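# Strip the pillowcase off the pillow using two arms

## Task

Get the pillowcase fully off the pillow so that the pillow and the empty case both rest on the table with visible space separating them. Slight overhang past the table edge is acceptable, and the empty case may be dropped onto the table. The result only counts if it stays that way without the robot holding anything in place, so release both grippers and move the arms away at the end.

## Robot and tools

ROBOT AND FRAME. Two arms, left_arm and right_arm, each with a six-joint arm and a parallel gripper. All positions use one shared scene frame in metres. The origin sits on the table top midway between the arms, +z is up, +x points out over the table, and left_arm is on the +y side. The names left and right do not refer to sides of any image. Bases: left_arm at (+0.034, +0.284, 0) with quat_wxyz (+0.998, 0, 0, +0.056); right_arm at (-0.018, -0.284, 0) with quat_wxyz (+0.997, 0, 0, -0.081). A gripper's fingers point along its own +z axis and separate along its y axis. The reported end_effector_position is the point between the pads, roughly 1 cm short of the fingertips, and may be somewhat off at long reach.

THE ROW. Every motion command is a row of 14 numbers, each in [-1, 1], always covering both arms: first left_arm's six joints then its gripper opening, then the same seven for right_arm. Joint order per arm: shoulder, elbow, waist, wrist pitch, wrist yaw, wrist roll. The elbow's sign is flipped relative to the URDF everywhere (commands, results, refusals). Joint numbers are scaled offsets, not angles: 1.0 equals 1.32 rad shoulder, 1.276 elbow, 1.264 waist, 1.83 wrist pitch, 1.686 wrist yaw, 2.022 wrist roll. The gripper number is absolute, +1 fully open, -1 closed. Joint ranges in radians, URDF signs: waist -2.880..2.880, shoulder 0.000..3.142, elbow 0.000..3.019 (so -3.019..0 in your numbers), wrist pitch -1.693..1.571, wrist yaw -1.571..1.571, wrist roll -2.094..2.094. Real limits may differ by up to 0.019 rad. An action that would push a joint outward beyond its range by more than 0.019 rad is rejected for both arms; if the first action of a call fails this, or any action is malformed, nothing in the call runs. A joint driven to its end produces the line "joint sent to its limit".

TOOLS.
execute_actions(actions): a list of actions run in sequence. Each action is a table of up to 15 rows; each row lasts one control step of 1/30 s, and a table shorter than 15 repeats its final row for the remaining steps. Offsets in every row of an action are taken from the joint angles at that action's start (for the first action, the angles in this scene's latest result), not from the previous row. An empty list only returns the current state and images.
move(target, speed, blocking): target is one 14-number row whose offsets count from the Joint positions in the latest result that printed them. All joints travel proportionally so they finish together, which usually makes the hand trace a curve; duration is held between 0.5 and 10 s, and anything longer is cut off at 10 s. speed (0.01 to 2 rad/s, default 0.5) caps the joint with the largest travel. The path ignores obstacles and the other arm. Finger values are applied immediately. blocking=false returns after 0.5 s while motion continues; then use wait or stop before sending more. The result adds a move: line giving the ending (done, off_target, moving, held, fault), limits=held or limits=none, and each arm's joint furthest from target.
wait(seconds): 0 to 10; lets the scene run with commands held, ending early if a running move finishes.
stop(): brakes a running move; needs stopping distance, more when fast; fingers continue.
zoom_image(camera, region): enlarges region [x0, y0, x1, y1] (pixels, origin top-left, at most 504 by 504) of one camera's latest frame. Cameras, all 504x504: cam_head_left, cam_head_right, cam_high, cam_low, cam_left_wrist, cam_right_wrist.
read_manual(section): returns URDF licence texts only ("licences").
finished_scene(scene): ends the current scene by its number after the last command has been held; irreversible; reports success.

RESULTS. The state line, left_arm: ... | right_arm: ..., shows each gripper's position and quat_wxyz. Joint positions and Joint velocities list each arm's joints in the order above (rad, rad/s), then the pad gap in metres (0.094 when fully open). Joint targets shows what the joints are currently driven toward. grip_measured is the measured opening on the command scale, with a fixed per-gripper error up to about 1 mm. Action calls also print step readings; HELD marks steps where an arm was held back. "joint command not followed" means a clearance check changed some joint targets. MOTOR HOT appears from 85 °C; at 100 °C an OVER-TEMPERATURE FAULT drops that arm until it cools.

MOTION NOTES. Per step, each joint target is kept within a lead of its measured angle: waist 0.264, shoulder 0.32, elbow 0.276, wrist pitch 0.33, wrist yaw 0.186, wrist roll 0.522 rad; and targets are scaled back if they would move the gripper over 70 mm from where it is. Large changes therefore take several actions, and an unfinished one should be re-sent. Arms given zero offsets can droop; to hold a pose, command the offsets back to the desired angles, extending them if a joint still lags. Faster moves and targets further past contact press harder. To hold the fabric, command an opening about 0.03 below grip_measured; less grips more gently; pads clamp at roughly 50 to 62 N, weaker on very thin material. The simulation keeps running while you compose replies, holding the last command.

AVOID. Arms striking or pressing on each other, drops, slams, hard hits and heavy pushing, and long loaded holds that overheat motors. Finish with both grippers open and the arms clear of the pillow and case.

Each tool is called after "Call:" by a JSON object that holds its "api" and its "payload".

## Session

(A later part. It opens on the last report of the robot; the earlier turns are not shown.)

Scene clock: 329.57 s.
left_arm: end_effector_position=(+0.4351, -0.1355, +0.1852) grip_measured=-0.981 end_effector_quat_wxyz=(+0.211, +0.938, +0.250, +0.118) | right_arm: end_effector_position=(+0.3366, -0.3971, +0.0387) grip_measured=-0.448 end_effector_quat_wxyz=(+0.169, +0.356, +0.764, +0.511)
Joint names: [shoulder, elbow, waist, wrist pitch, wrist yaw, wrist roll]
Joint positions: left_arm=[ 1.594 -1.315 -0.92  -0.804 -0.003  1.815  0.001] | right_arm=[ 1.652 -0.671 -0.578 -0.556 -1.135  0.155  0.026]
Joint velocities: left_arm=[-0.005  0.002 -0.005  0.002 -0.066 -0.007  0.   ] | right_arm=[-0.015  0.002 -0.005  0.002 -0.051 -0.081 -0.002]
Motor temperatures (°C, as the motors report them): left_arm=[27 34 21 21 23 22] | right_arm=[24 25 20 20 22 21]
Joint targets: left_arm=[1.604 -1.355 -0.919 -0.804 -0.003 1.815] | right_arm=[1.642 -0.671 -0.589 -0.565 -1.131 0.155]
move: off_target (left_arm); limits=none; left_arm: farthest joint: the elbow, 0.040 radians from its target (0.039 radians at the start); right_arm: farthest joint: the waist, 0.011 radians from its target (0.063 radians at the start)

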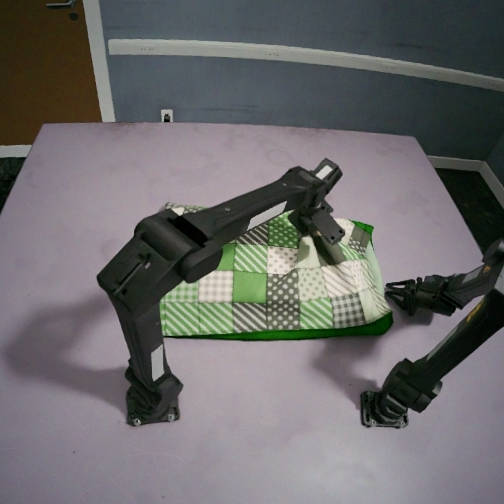

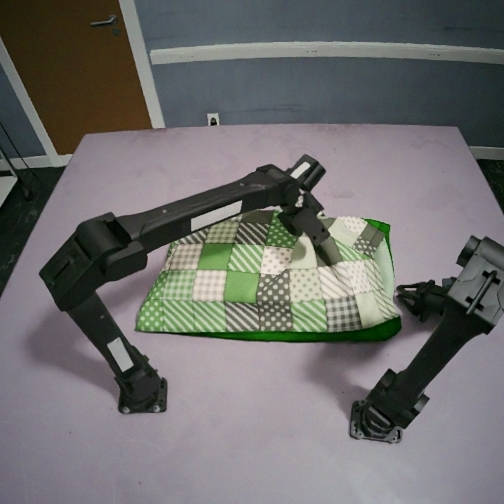

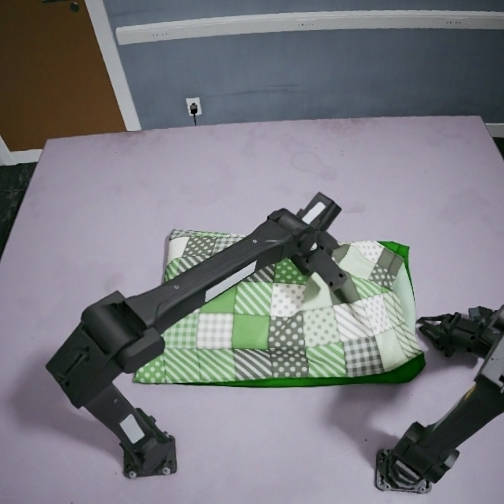

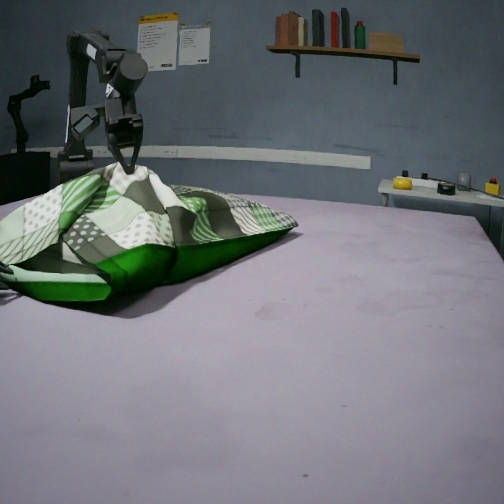

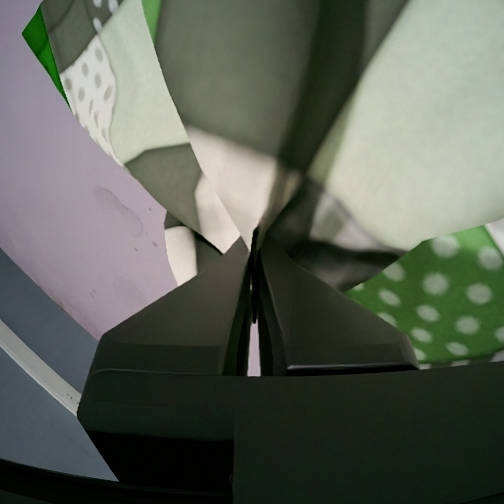

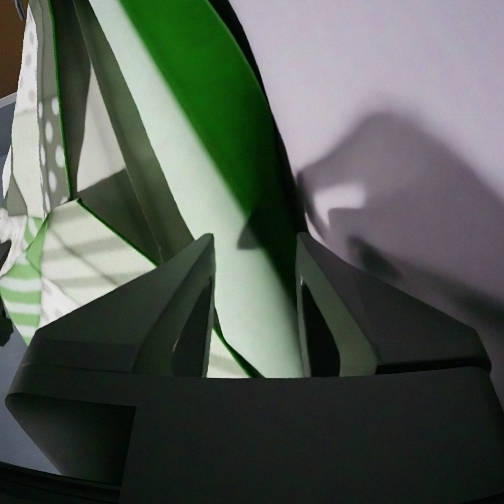

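Call:
{"api": "move", "payload": {"target": [0,-0.03,0,0,0,0,-1,-0.075,0,0,-0.035,-0.05,0,-0.45]}}

Call:
{"api": "move", "payload": {"target": [0,-0.03,0,0,0,0,-1,0,0,0.13,0,0,0,-0.45], "speed": 0.2}}

Scene clock: 339.10 s.
left_arm: end_effector_position=(+0.4351, -0.1355, +0.1852) grip_measured=-0.981 end_effector_quat_wxyz=(+0.211, +0.938, +0.250, +0.118) | right_arm: end_effector_position=(+0.3392, -0.3922, +0.0830) grip_measured=-0.448 end_effector_quat_wxyz=(+0.196, +0.334, +0.749, +0.538)
Joint names: [shoulder, elbow, waist, wrist pitch, wrist yaw, wrist roll]
Joint positions: left_arm=[ 1.594 -1.315 -0.92  -0.804 -0.003  1.815  0.001] | right_arm=[ 1.551 -0.671 -0.578 -0.61  -1.218  0.155  0.026]
Joint velocities: left_arm=[-0.005 -0.002 -0.005 -0.007 -0.066  0.051 -0.   ] | right_arm=[-0.015 -0.007 -0.005 -0.002  0.037 -0.007 -0.001]
Motor temperatures (°C, as the motors report them): left_arm=[27 34 21 21 23 22] | right_arm=[24 25 20 20 21 21]
Joint targets: left_arm=[1.594 -1.353 -0.920 -0.804 -0.003 1.815] | right_arm=[1.553 -0.671 -0.578 -0.620 -1.220 0.155]
move: off_target (left_arm); limits=none; left_arm: farthest joint: the elbow, 0.038 radians from its target (0.038 radians at the start); right_arm: farthest joint: the wrist pitch, 0.010 radians from its target (0.064 radians at the start)

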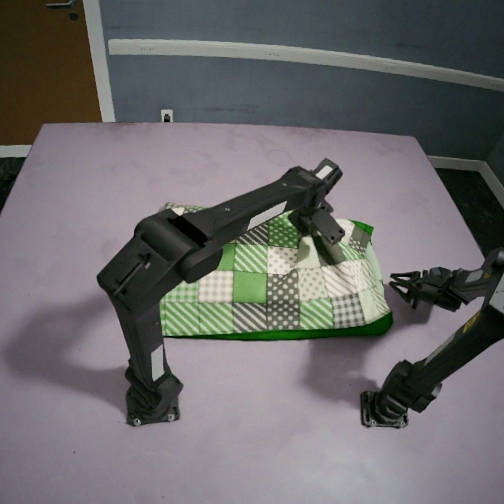

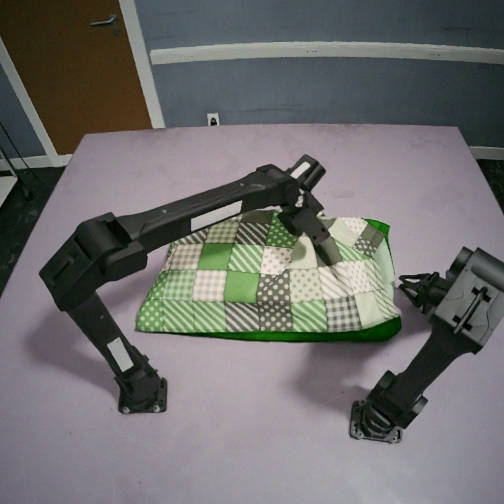

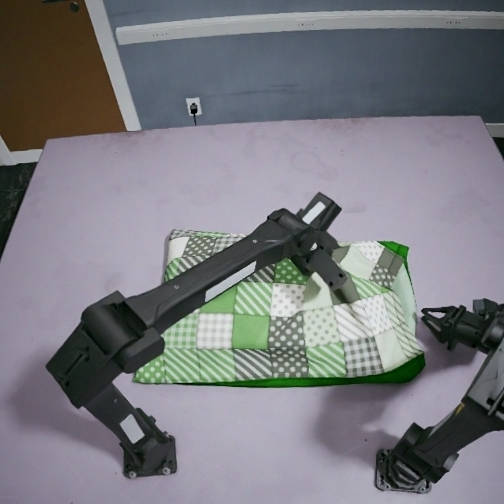

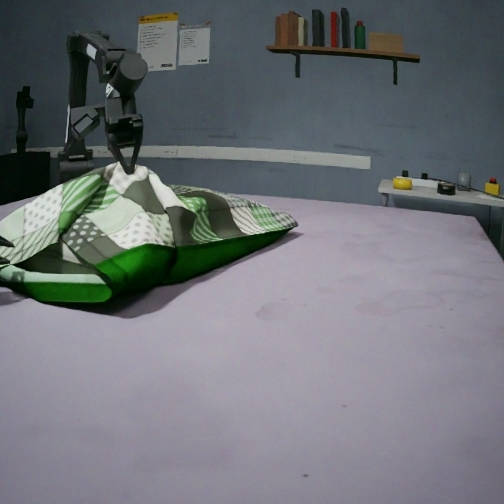

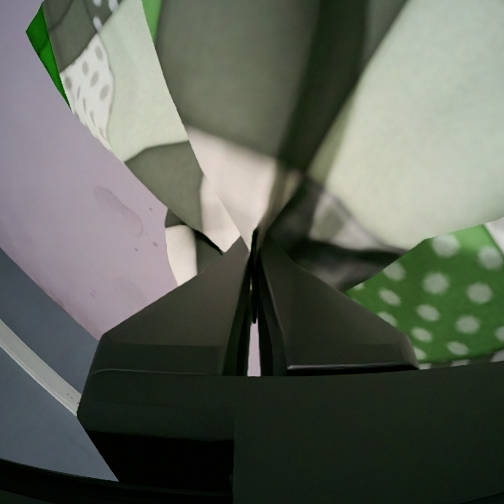

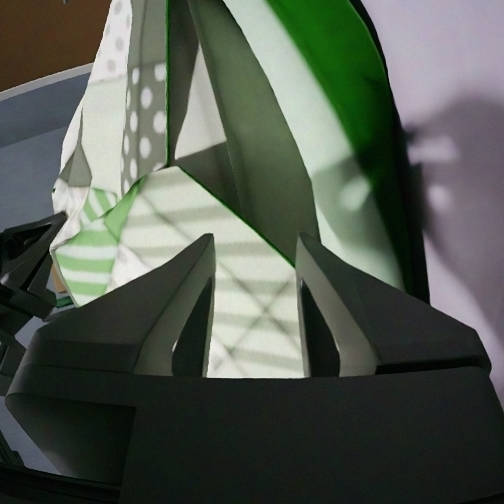

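Scene clock: 340.27 s.
left_arm: end_effector_position=(+0.4351, -0.1355, +0.1852) grip_measured=-0.981 end_effector_quat_wxyz=(+0.211, +0.938, +0.250, +0.118) | right_arm: end_effector_position=(+0.3516, -0.3360, +0.0830) grip_measured=-0.448 end_effector_quat_wxyz=(+0.154, +0.275, +0.772, +0.551)
Joint names: [shoulder, elbow, waist, wrist pitch, wrist yaw, wrist roll]
Joint positions: left_arm=[ 1.594 -1.315 -0.92  -0.804 -0.003  1.815  0.001] | right_arm=[ 1.551 -0.671 -0.424 -0.61  -1.218  0.155  0.026]
Joint velocities: left_arm=[ 0.005 -0.012  0.005 -0.012 -0.007 -0.037 -0.   ] | right_arm=[ 0.005 -0.007 -0.005  0.002  0.066  0.037 -0.   ]
Motor temperatures (°C, as the motors report them): left_arm=[27 34 21 21 23 22] | right_arm=[24 25 20 20 21 21]
Joint targets: left_arm=[1.594 -1.353 -0.920 -0.804 -0.003 1.815] | right_arm=[1.551 -0.671 -0.414 -0.610 -1.218 0.155]
move: off_target (left_arm); limits=none; left_arm: farthest joint: the elbow, 0.038 radians from its target (0.038 radians at the start); right_arm: farthest joint: the waist, 0.010 radians from its target (0.165 radians at the start)

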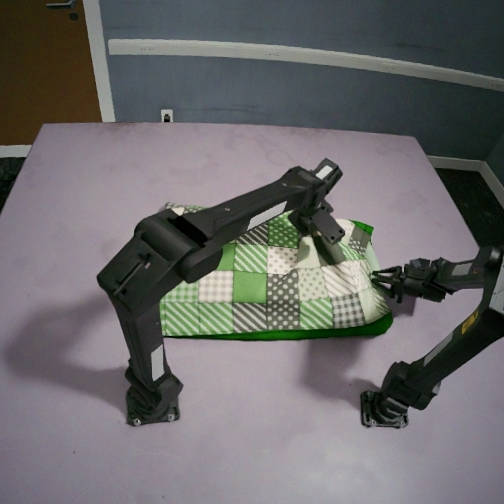

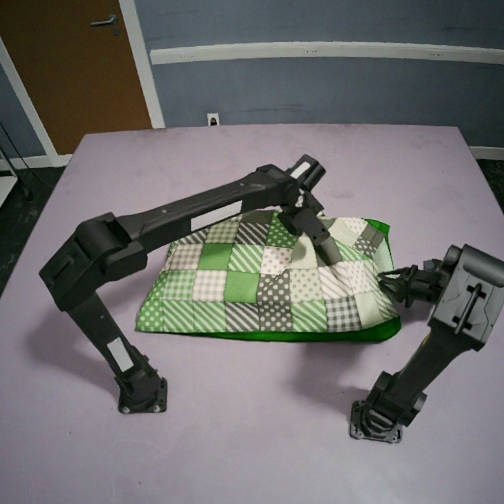

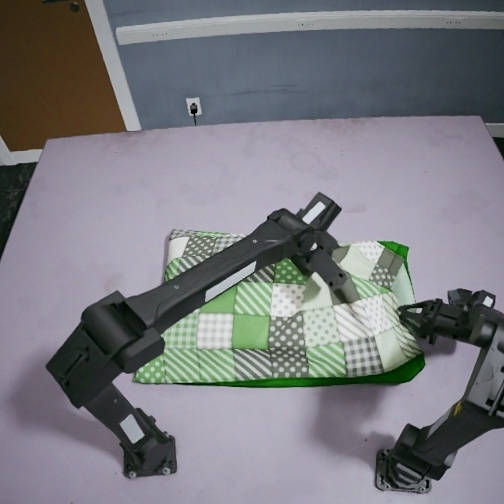

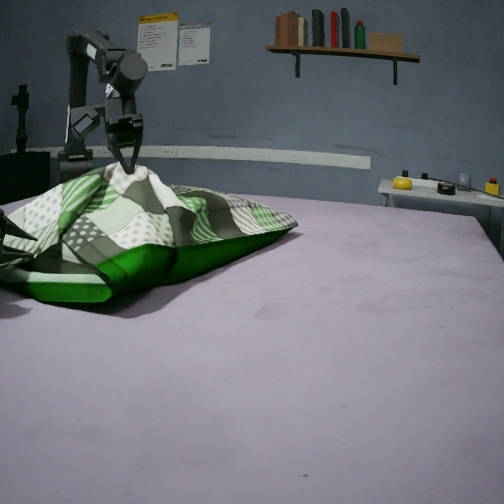

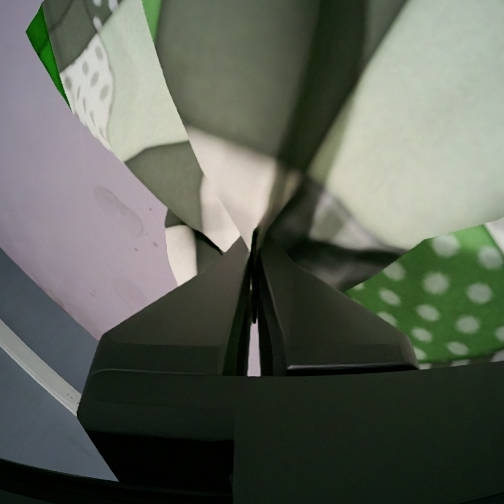

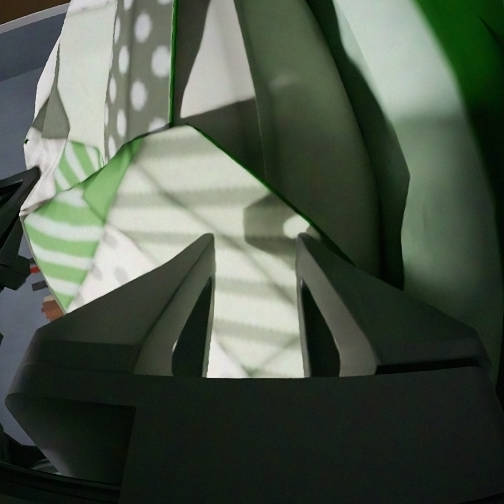

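Call:
{"api": "move", "payload": {"target": [0,-0.03,0,0,0,0,-1,0,0,-0.14,0,0,0,-0.2]}}

Call:
{"api": "move", "payload": {"target": [0,-0.03,0,0,0,0,-1,0.113,-0.158,0,-0.028,0,0,-0.2]}}

Call:
{"api": "move", "payload": {"target": [0,-0.03,0,0,0,0,-1,0,0,0.12,0,0,0,-0.2], "speed": 0.2}}

Scene clock: 350.97 s.
left_arm: end_effector_position=(+0.4351, -0.1355, +0.1852) grip_measured=-0.981 end_effector_quat_wxyz=(+0.211, +0.938, +0.250, +0.118) | right_arm: end_effector_position=(+0.3369, -0.3995, +0.0830) grip_measured=-0.202 end_effector_quat_wxyz=(+0.202, +0.342, +0.745, +0.536)
Joint names: [shoulder, elbow, waist, wrist pitch, wrist yaw, wrist roll]
Joint positions: left_arm=[ 1.594 -1.315 -0.92  -0.804 -0.003  1.815  0.001] | right_arm=[ 1.551 -0.671 -0.599 -0.61  -1.218  0.155  0.037]
Joint velocities: left_arm=[-0.005 -0.007 -0.005  0.002 -0.037  0.037 -0.001] | right_arm=[-0.015 -0.002 -0.024 -0.017  0.007 -0.037 -0.001]
Motor temperatures (°C, as the motors report them): left_arm=[27 34 21 21 23 22] | right_arm=[24 25 20 20 22 21]
Joint targets: left_arm=[1.594 -1.353 -0.920 -0.804 -0.003 1.815] | right_arm=[1.551 -0.671 -0.601 -0.610 -1.218 0.155]
move: off_target (left_arm); limits=none; left_arm: farthest joint: the elbow, 0.038 radians from its target (0.038 radians at the start); right_arm: farthest joint: the waist, 0.002 radians from its target (0.177 radians at the start)

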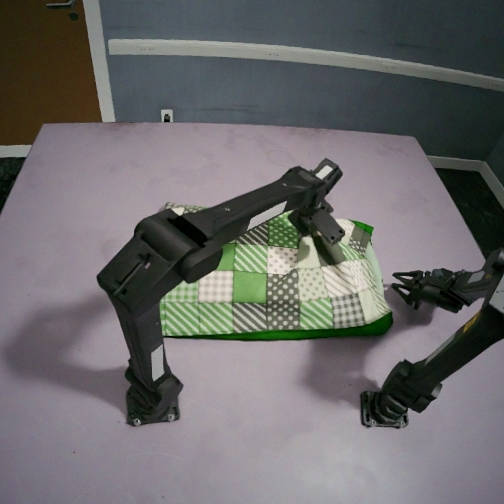

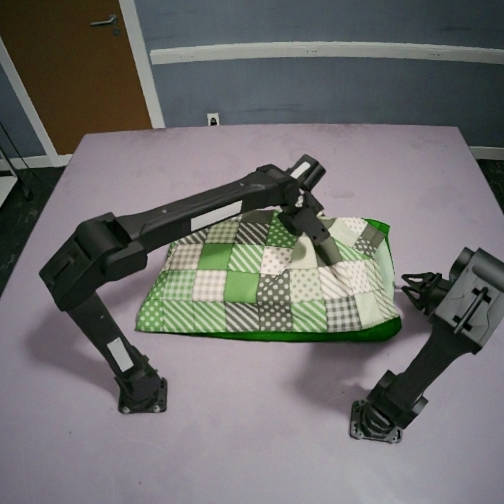

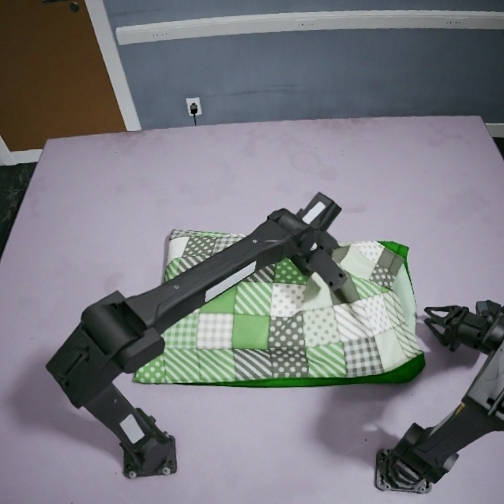

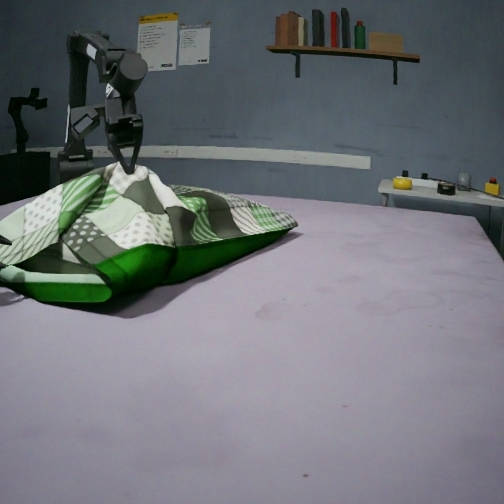

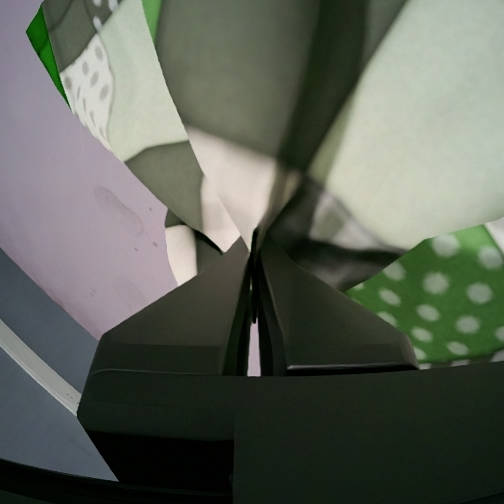

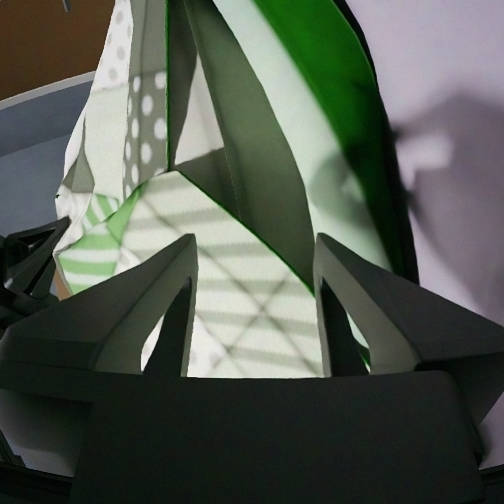

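Scene clock: 351.87 s.
left_arm: end_effector_position=(+0.4351, -0.1355, +0.1852) grip_measured=-0.981 end_effector_quat_wxyz=(+0.211, +0.938, +0.250, +0.118) | right_arm: end_effector_position=(+0.3834, -0.4438, +0.0861) grip_measured=-0.202 end_effector_quat_wxyz=(+0.206, +0.339, +0.747, +0.534)
Joint names: [shoulder, elbow, waist, wrist pitch, wrist yaw, wrist roll]
Joint positions: left_arm=[ 1.594 -1.315 -0.92  -0.804 -0.003  1.815  0.001] | right_arm=[ 1.677 -0.85  -0.599 -0.652 -1.218  0.155  0.037]
Joint velocities: left_arm=[-0.005  0.007 -0.005 -0.007 -0.081  0.007 -0.001] | right_arm=[ 0.005 -0.012 -0.005  0.017 -0.051 -0.066 -0.   ]
Motor temperatures (°C, as the motors report them): left_arm=[27 34 21 21 23 22] | right_arm=[24 25 20 20 22 21]
Joint targets: left_arm=[1.594 -1.353 -0.920 -0.804 -0.003 1.815] | right_arm=[1.700 -0.872 -0.599 -0.662 -1.218 0.155]
move: off_target (left_arm, right_arm); limits=none; left_arm: farthest joint: the elbow, 0.038 radians from its target (0.038 radians at the start); right_arm: farthest joint: the shoulder, 0.023 radians from its target (0.149 radians at the start)

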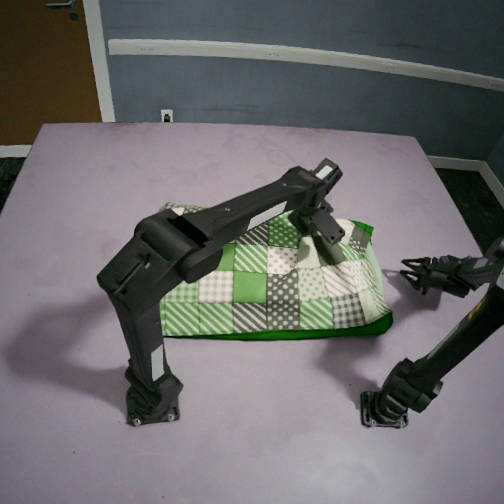

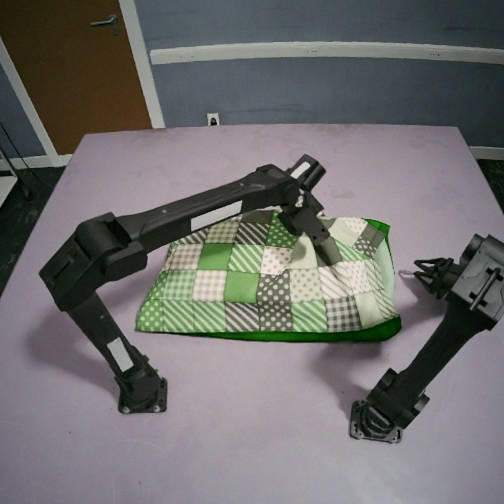

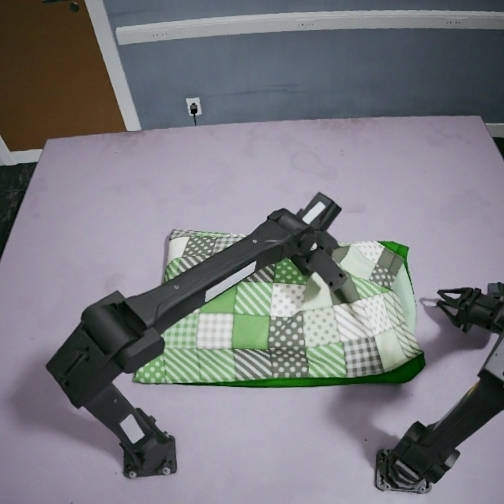

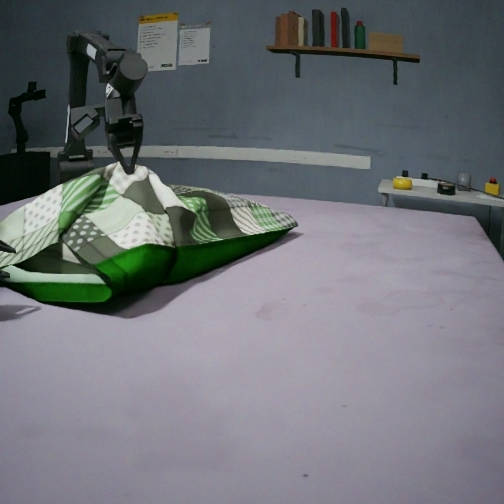

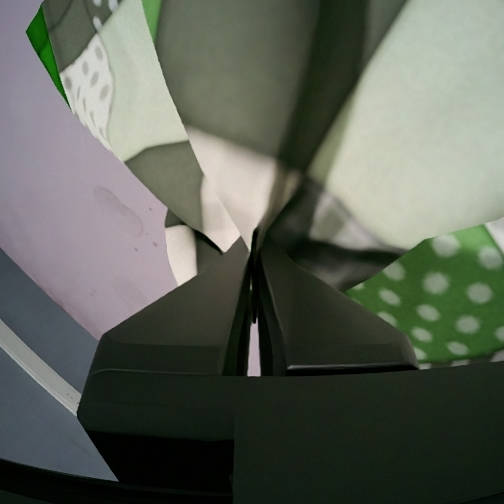

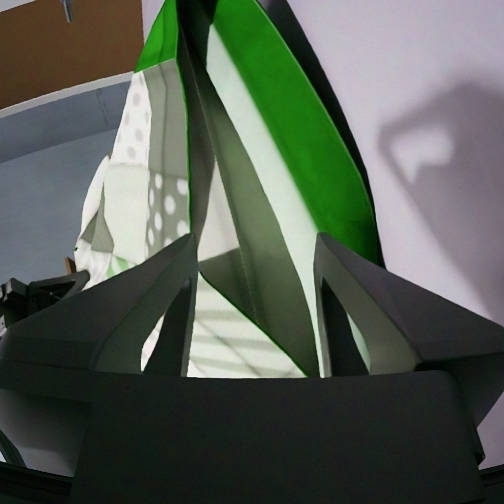

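Scene clock: 352.97 s.
left_arm: end_effector_position=(+0.4351, -0.1355, +0.1852) grip_measured=-0.981 end_effector_quat_wxyz=(+0.211, +0.938, +0.250, +0.118) | right_arm: end_effector_position=(+0.4021, -0.3848, +0.0861) grip_measured=-0.202 end_effector_quat_wxyz=(+0.168, +0.284, +0.769, +0.548)
Joint names: [shoulder, elbow, waist, wrist pitch, wrist yaw, wrist roll]
Joint positions: left_arm=[ 1.594 -1.315 -0.92  -0.804 -0.003  1.815  0.001] | right_arm=[ 1.677 -0.85  -0.455 -0.652 -1.218  0.155  0.037]
Joint velocities: left_arm=[-0.024  0.007 -0.015 -0.017 -0.051  0.007  0.   ] | right_arm=[ 0.005  0.007 -0.005 -0.007  0.037  0.037  0.001]
Motor temperatures (°C, as the motors report them): left_arm=[27 34 21 21 23 22] | right_arm=[24 25 20 20 22 21]
Joint targets: left_arm=[1.594 -1.353 -0.920 -0.804 -0.003 1.815] | right_arm=[1.677 -0.850 -0.447 -0.652 -1.218 0.155]
move: off_target (left_arm); limits=none; left_arm: farthest joint: the elbow, 0.038 radians from its target (0.038 radians at the start); right_arm: farthest joint: the waist, 0.008 radians from its target (0.152 radians at the start)

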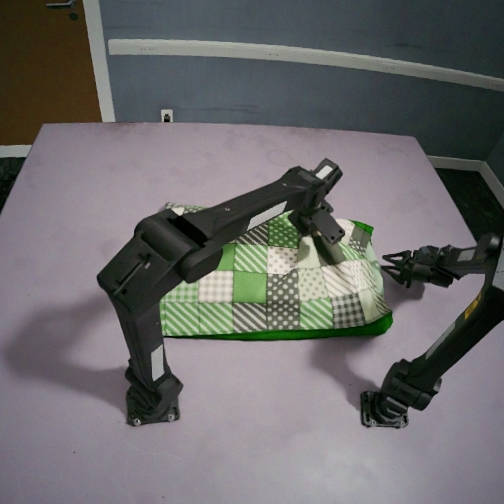

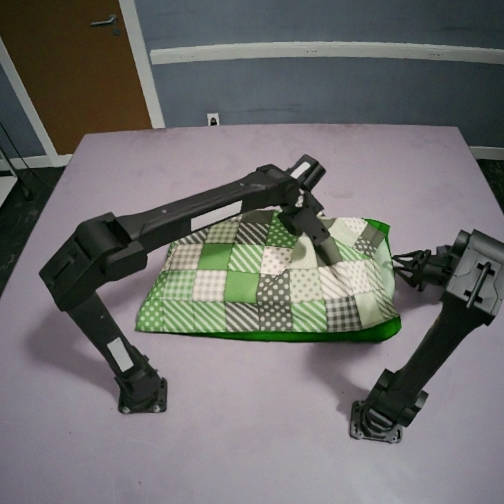

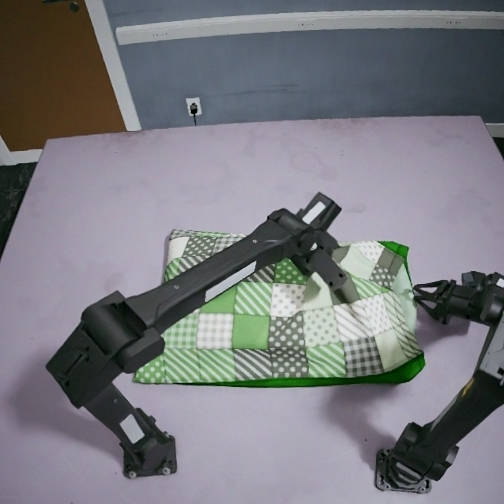

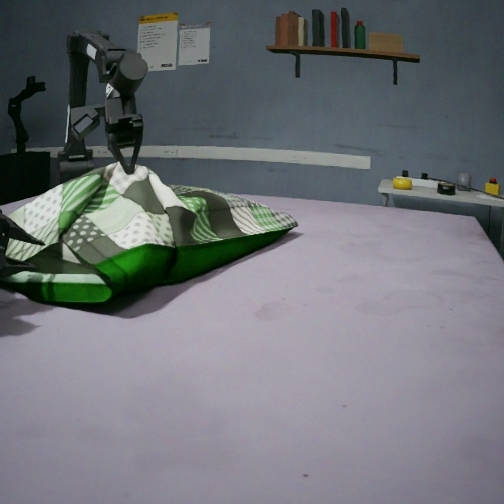

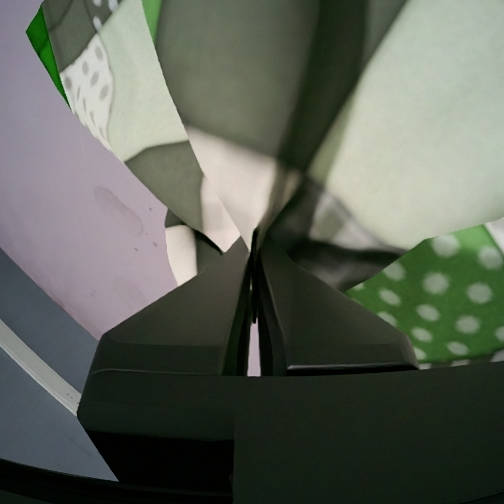

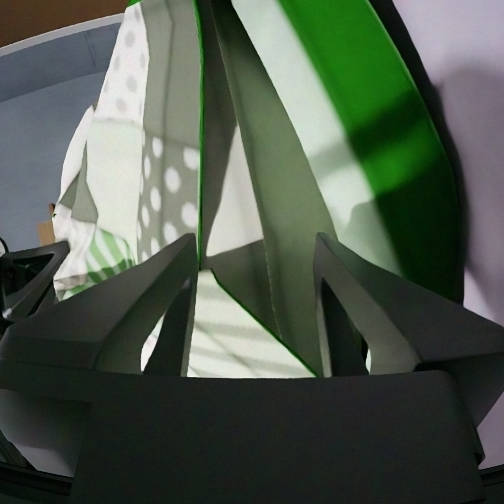

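Call:
{"api": "move", "payload": {"target": [0,-0.03,0,0,0,0,-1,0.04,0,0.02,0.01,0,0,-0.25], "speed": 0.2}}

Call:
{"api": "move", "payload": {"target": [0,-0.03,0,0,0,0,-1,0.015,0,0.13,0,0,0,-0.25], "speed": 0.2}}

Scene clock: 361.43 s.
left_arm: end_effector_position=(+0.4351, -0.1355, +0.1852) grip_measured=-0.981 end_effector_quat_wxyz=(+0.211, +0.938, +0.250, +0.118) | right_arm: end_effector_position=(+0.4031, -0.3795, +0.0759) grip_measured=-0.248 end_effector_quat_wxyz=(+0.157, +0.285, +0.769, +0.551)
Joint names: [shoulder, elbow, waist, wrist pitch, wrist yaw, wrist roll]
Joint positions: left_arm=[ 1.594 -1.315 -0.92  -0.804 -0.003  1.815  0.001] | right_arm=[ 1.704 -0.85  -0.443 -0.644 -1.218  0.155  0.035]
Joint velocities: left_arm=[-0.005  0.012 -0.005 -0.002 -0.066  0.037  0.001] | right_arm=[ 0.005  0.002 -0.015  0.017  0.007  0.022  0.   ]
Motor temperatures (°C, as the motors report them): left_arm=[27 34 21 21 23 22] | right_arm=[24 25 20 20 22 21]
Joint targets: left_arm=[1.594 -1.353 -0.920 -0.804 -0.003 1.815] | right_arm=[1.729 -0.850 -0.430 -0.634 -1.218 0.155]
move: off_target (left_arm, right_arm); limits=none; left_arm: farthest joint: the elbow, 0.038 radians from its target (0.038 radians at the start); right_arm: farthest joint: the shoulder, 0.026 radians from its target (0.053 radians at the start)

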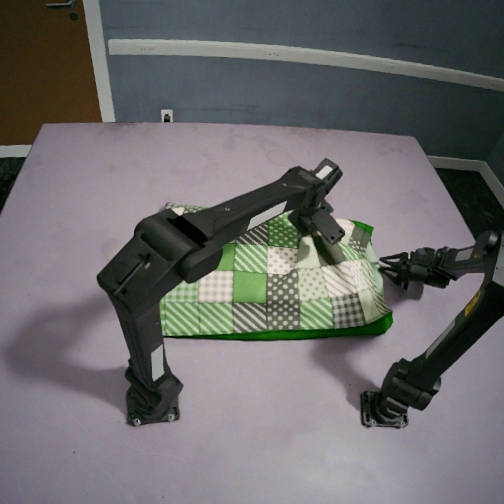

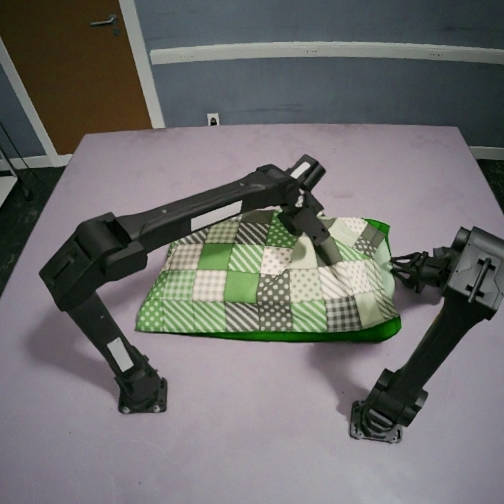

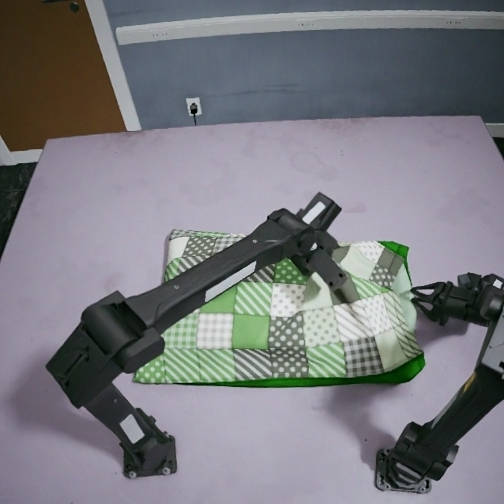

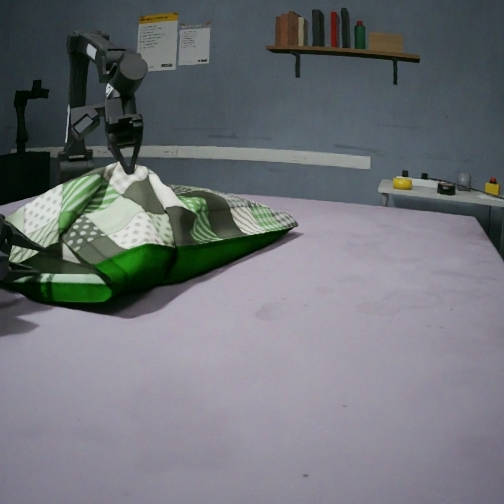

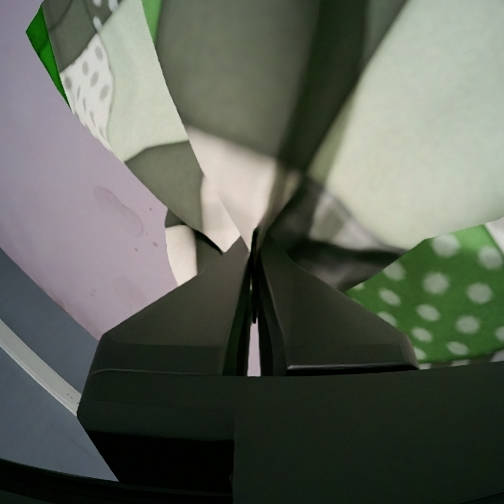

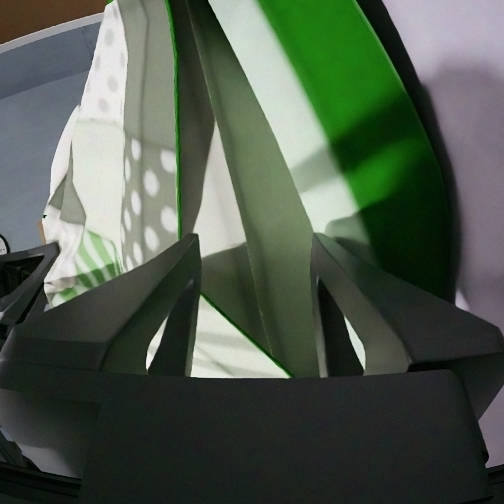

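Scene clock: 362.60 s.
left_arm: end_effector_position=(+0.4351, -0.1355, +0.1852) grip_measured=-0.981 end_effector_quat_wxyz=(+0.211, +0.938, +0.250, +0.118) | right_arm: end_effector_position=(+0.4127, -0.3138, +0.0759) grip_measured=-0.248 end_effector_quat_wxyz=(+0.114, +0.225, +0.789, +0.561)
Joint names: [shoulder, elbow, waist, wrist pitch, wrist yaw, wrist roll]
Joint positions: left_arm=[ 1.594 -1.315 -0.92  -0.804 -0.003  1.815  0.001] | right_arm=[ 1.704 -0.85  -0.289 -0.644 -1.218  0.155  0.035]
Joint velocities: left_arm=[ 0.005 -0.002 -0.005 -0.012 -0.051  0.022  0.001] | right_arm=[-0.005 -0.012 -0.005 -0.022 -0.022  0.007 -0.001]
Motor temperatures (°C, as the motors report them): left_arm=[27 34 21 21 23 22] | right_arm=[24 25 20 20 22 21]
Joint targets: left_arm=[1.594 -1.353 -0.920 -0.804 -0.003 1.815] | right_arm=[1.724 -0.850 -0.279 -0.644 -1.218 0.155]
move: off_target (left_arm); limits=none; left_arm: farthest joint: the elbow, 0.038 radians from its target (0.038 radians at the start); right_arm: farthest joint: the shoulder, 0.020 radians from its target (0.020 radians at the start)

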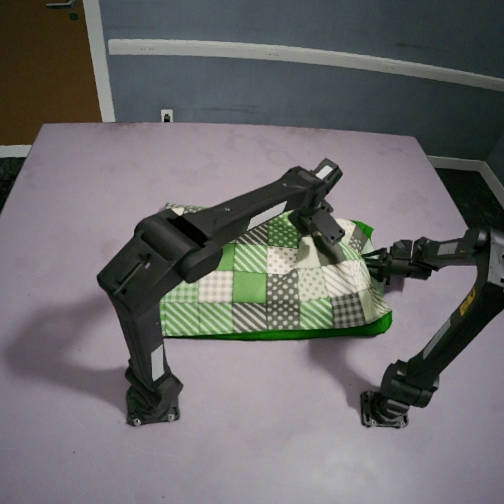

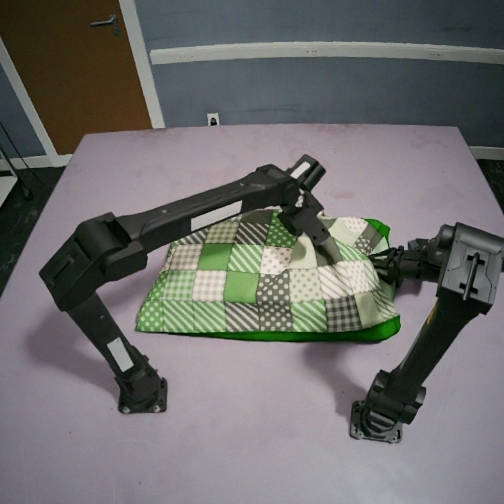

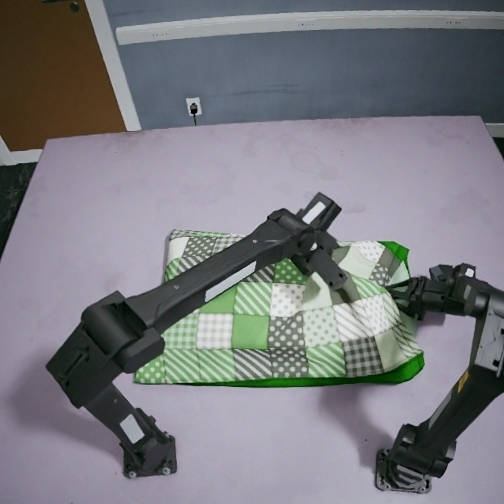

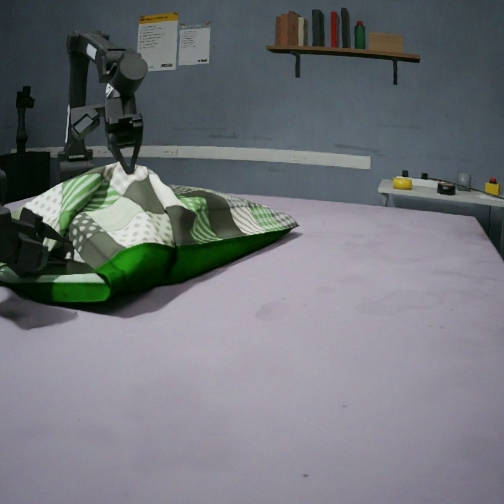

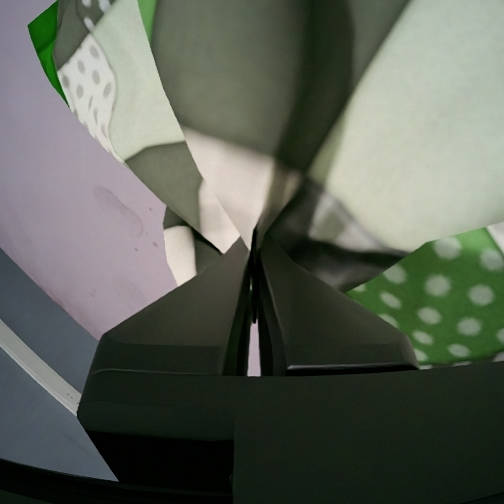

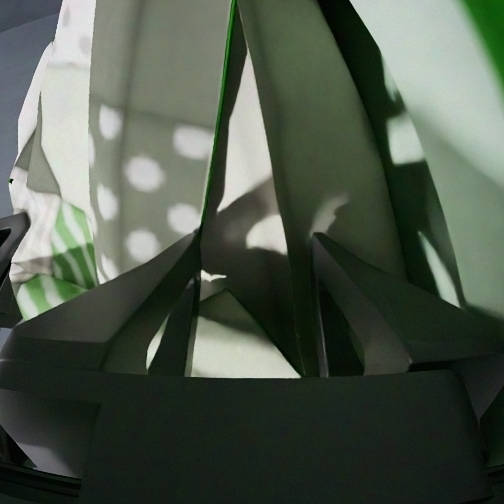

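Call:
{"api": "execute_actions", "payload": {"actions": []}}

Scene clock: 378.27 s.
left_arm: end_effector_position=(+0.4351, -0.1355, +0.1852) grip_measured=-0.981 end_effector_quat_wxyz=(+0.211, +0.938, +0.250, +0.118) | right_arm: end_effector_position=(+0.4127, -0.3138, +0.0759) grip_measured=-0.248 end_effector_quat_wxyz=(+0.114, +0.225, +0.789, +0.561)
Joint names: [shoulder, elbow, waist, wrist pitch, wrist yaw, wrist roll]
Joint positions: left_arm=[ 1.594 -1.315 -0.92  -0.804 -0.003  1.815  0.001] | right_arm=[ 1.704 -0.85  -0.289 -0.644 -1.218  0.155  0.035]
Joint velocities: left_arm=[-0.005  0.012 -0.005 -0.007 -0.037 -0.037 -0.   ] | right_arm=[-0.015  0.022 -0.005 -0.002 -0.037 -0.007 -0.001]
Motor temperatures (°C, as the motors report them): left_arm=[27 35 21 21 23 22] | right_arm=[24 25 20 20 22 21]
Joint targets: left_arm=[1.594 -1.353 -0.920 -0.804 -0.003 1.815] | right_arm=[1.724 -0.850 -0.279 -0.644 -1.218 0.155]

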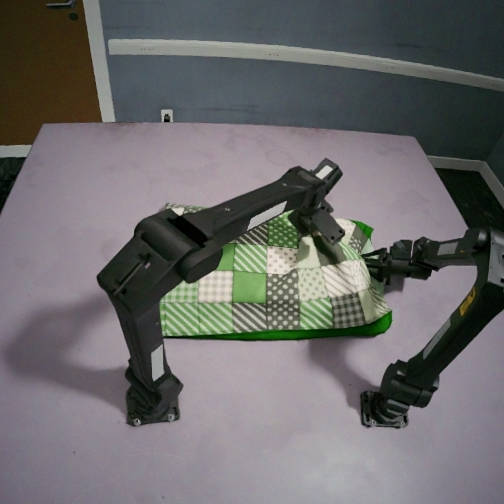

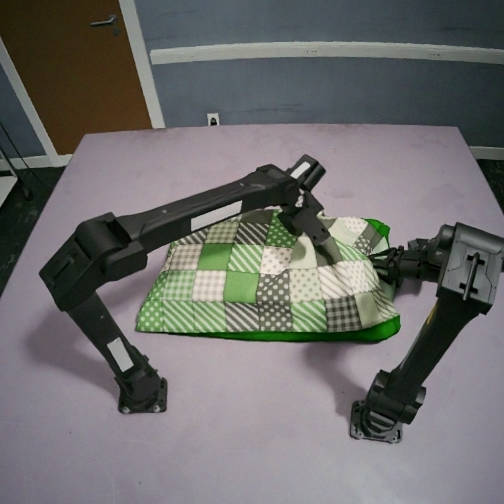

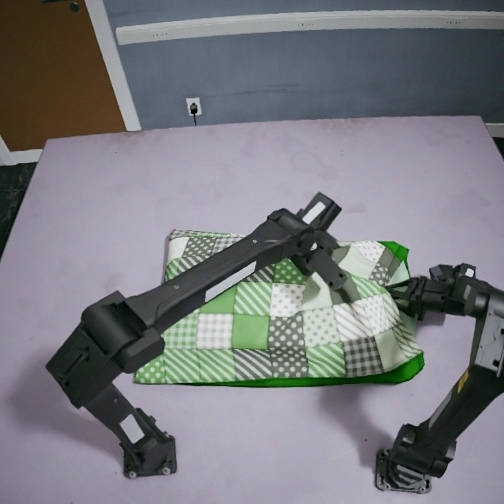

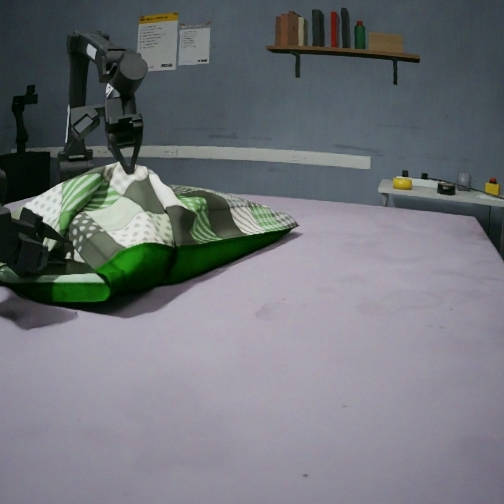

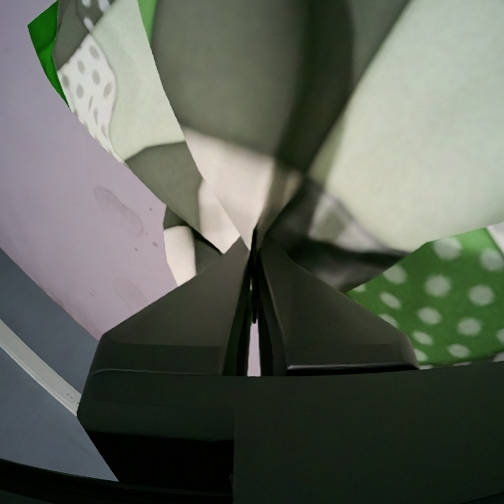

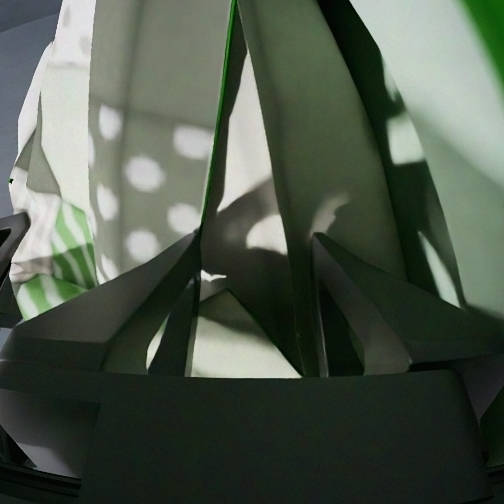

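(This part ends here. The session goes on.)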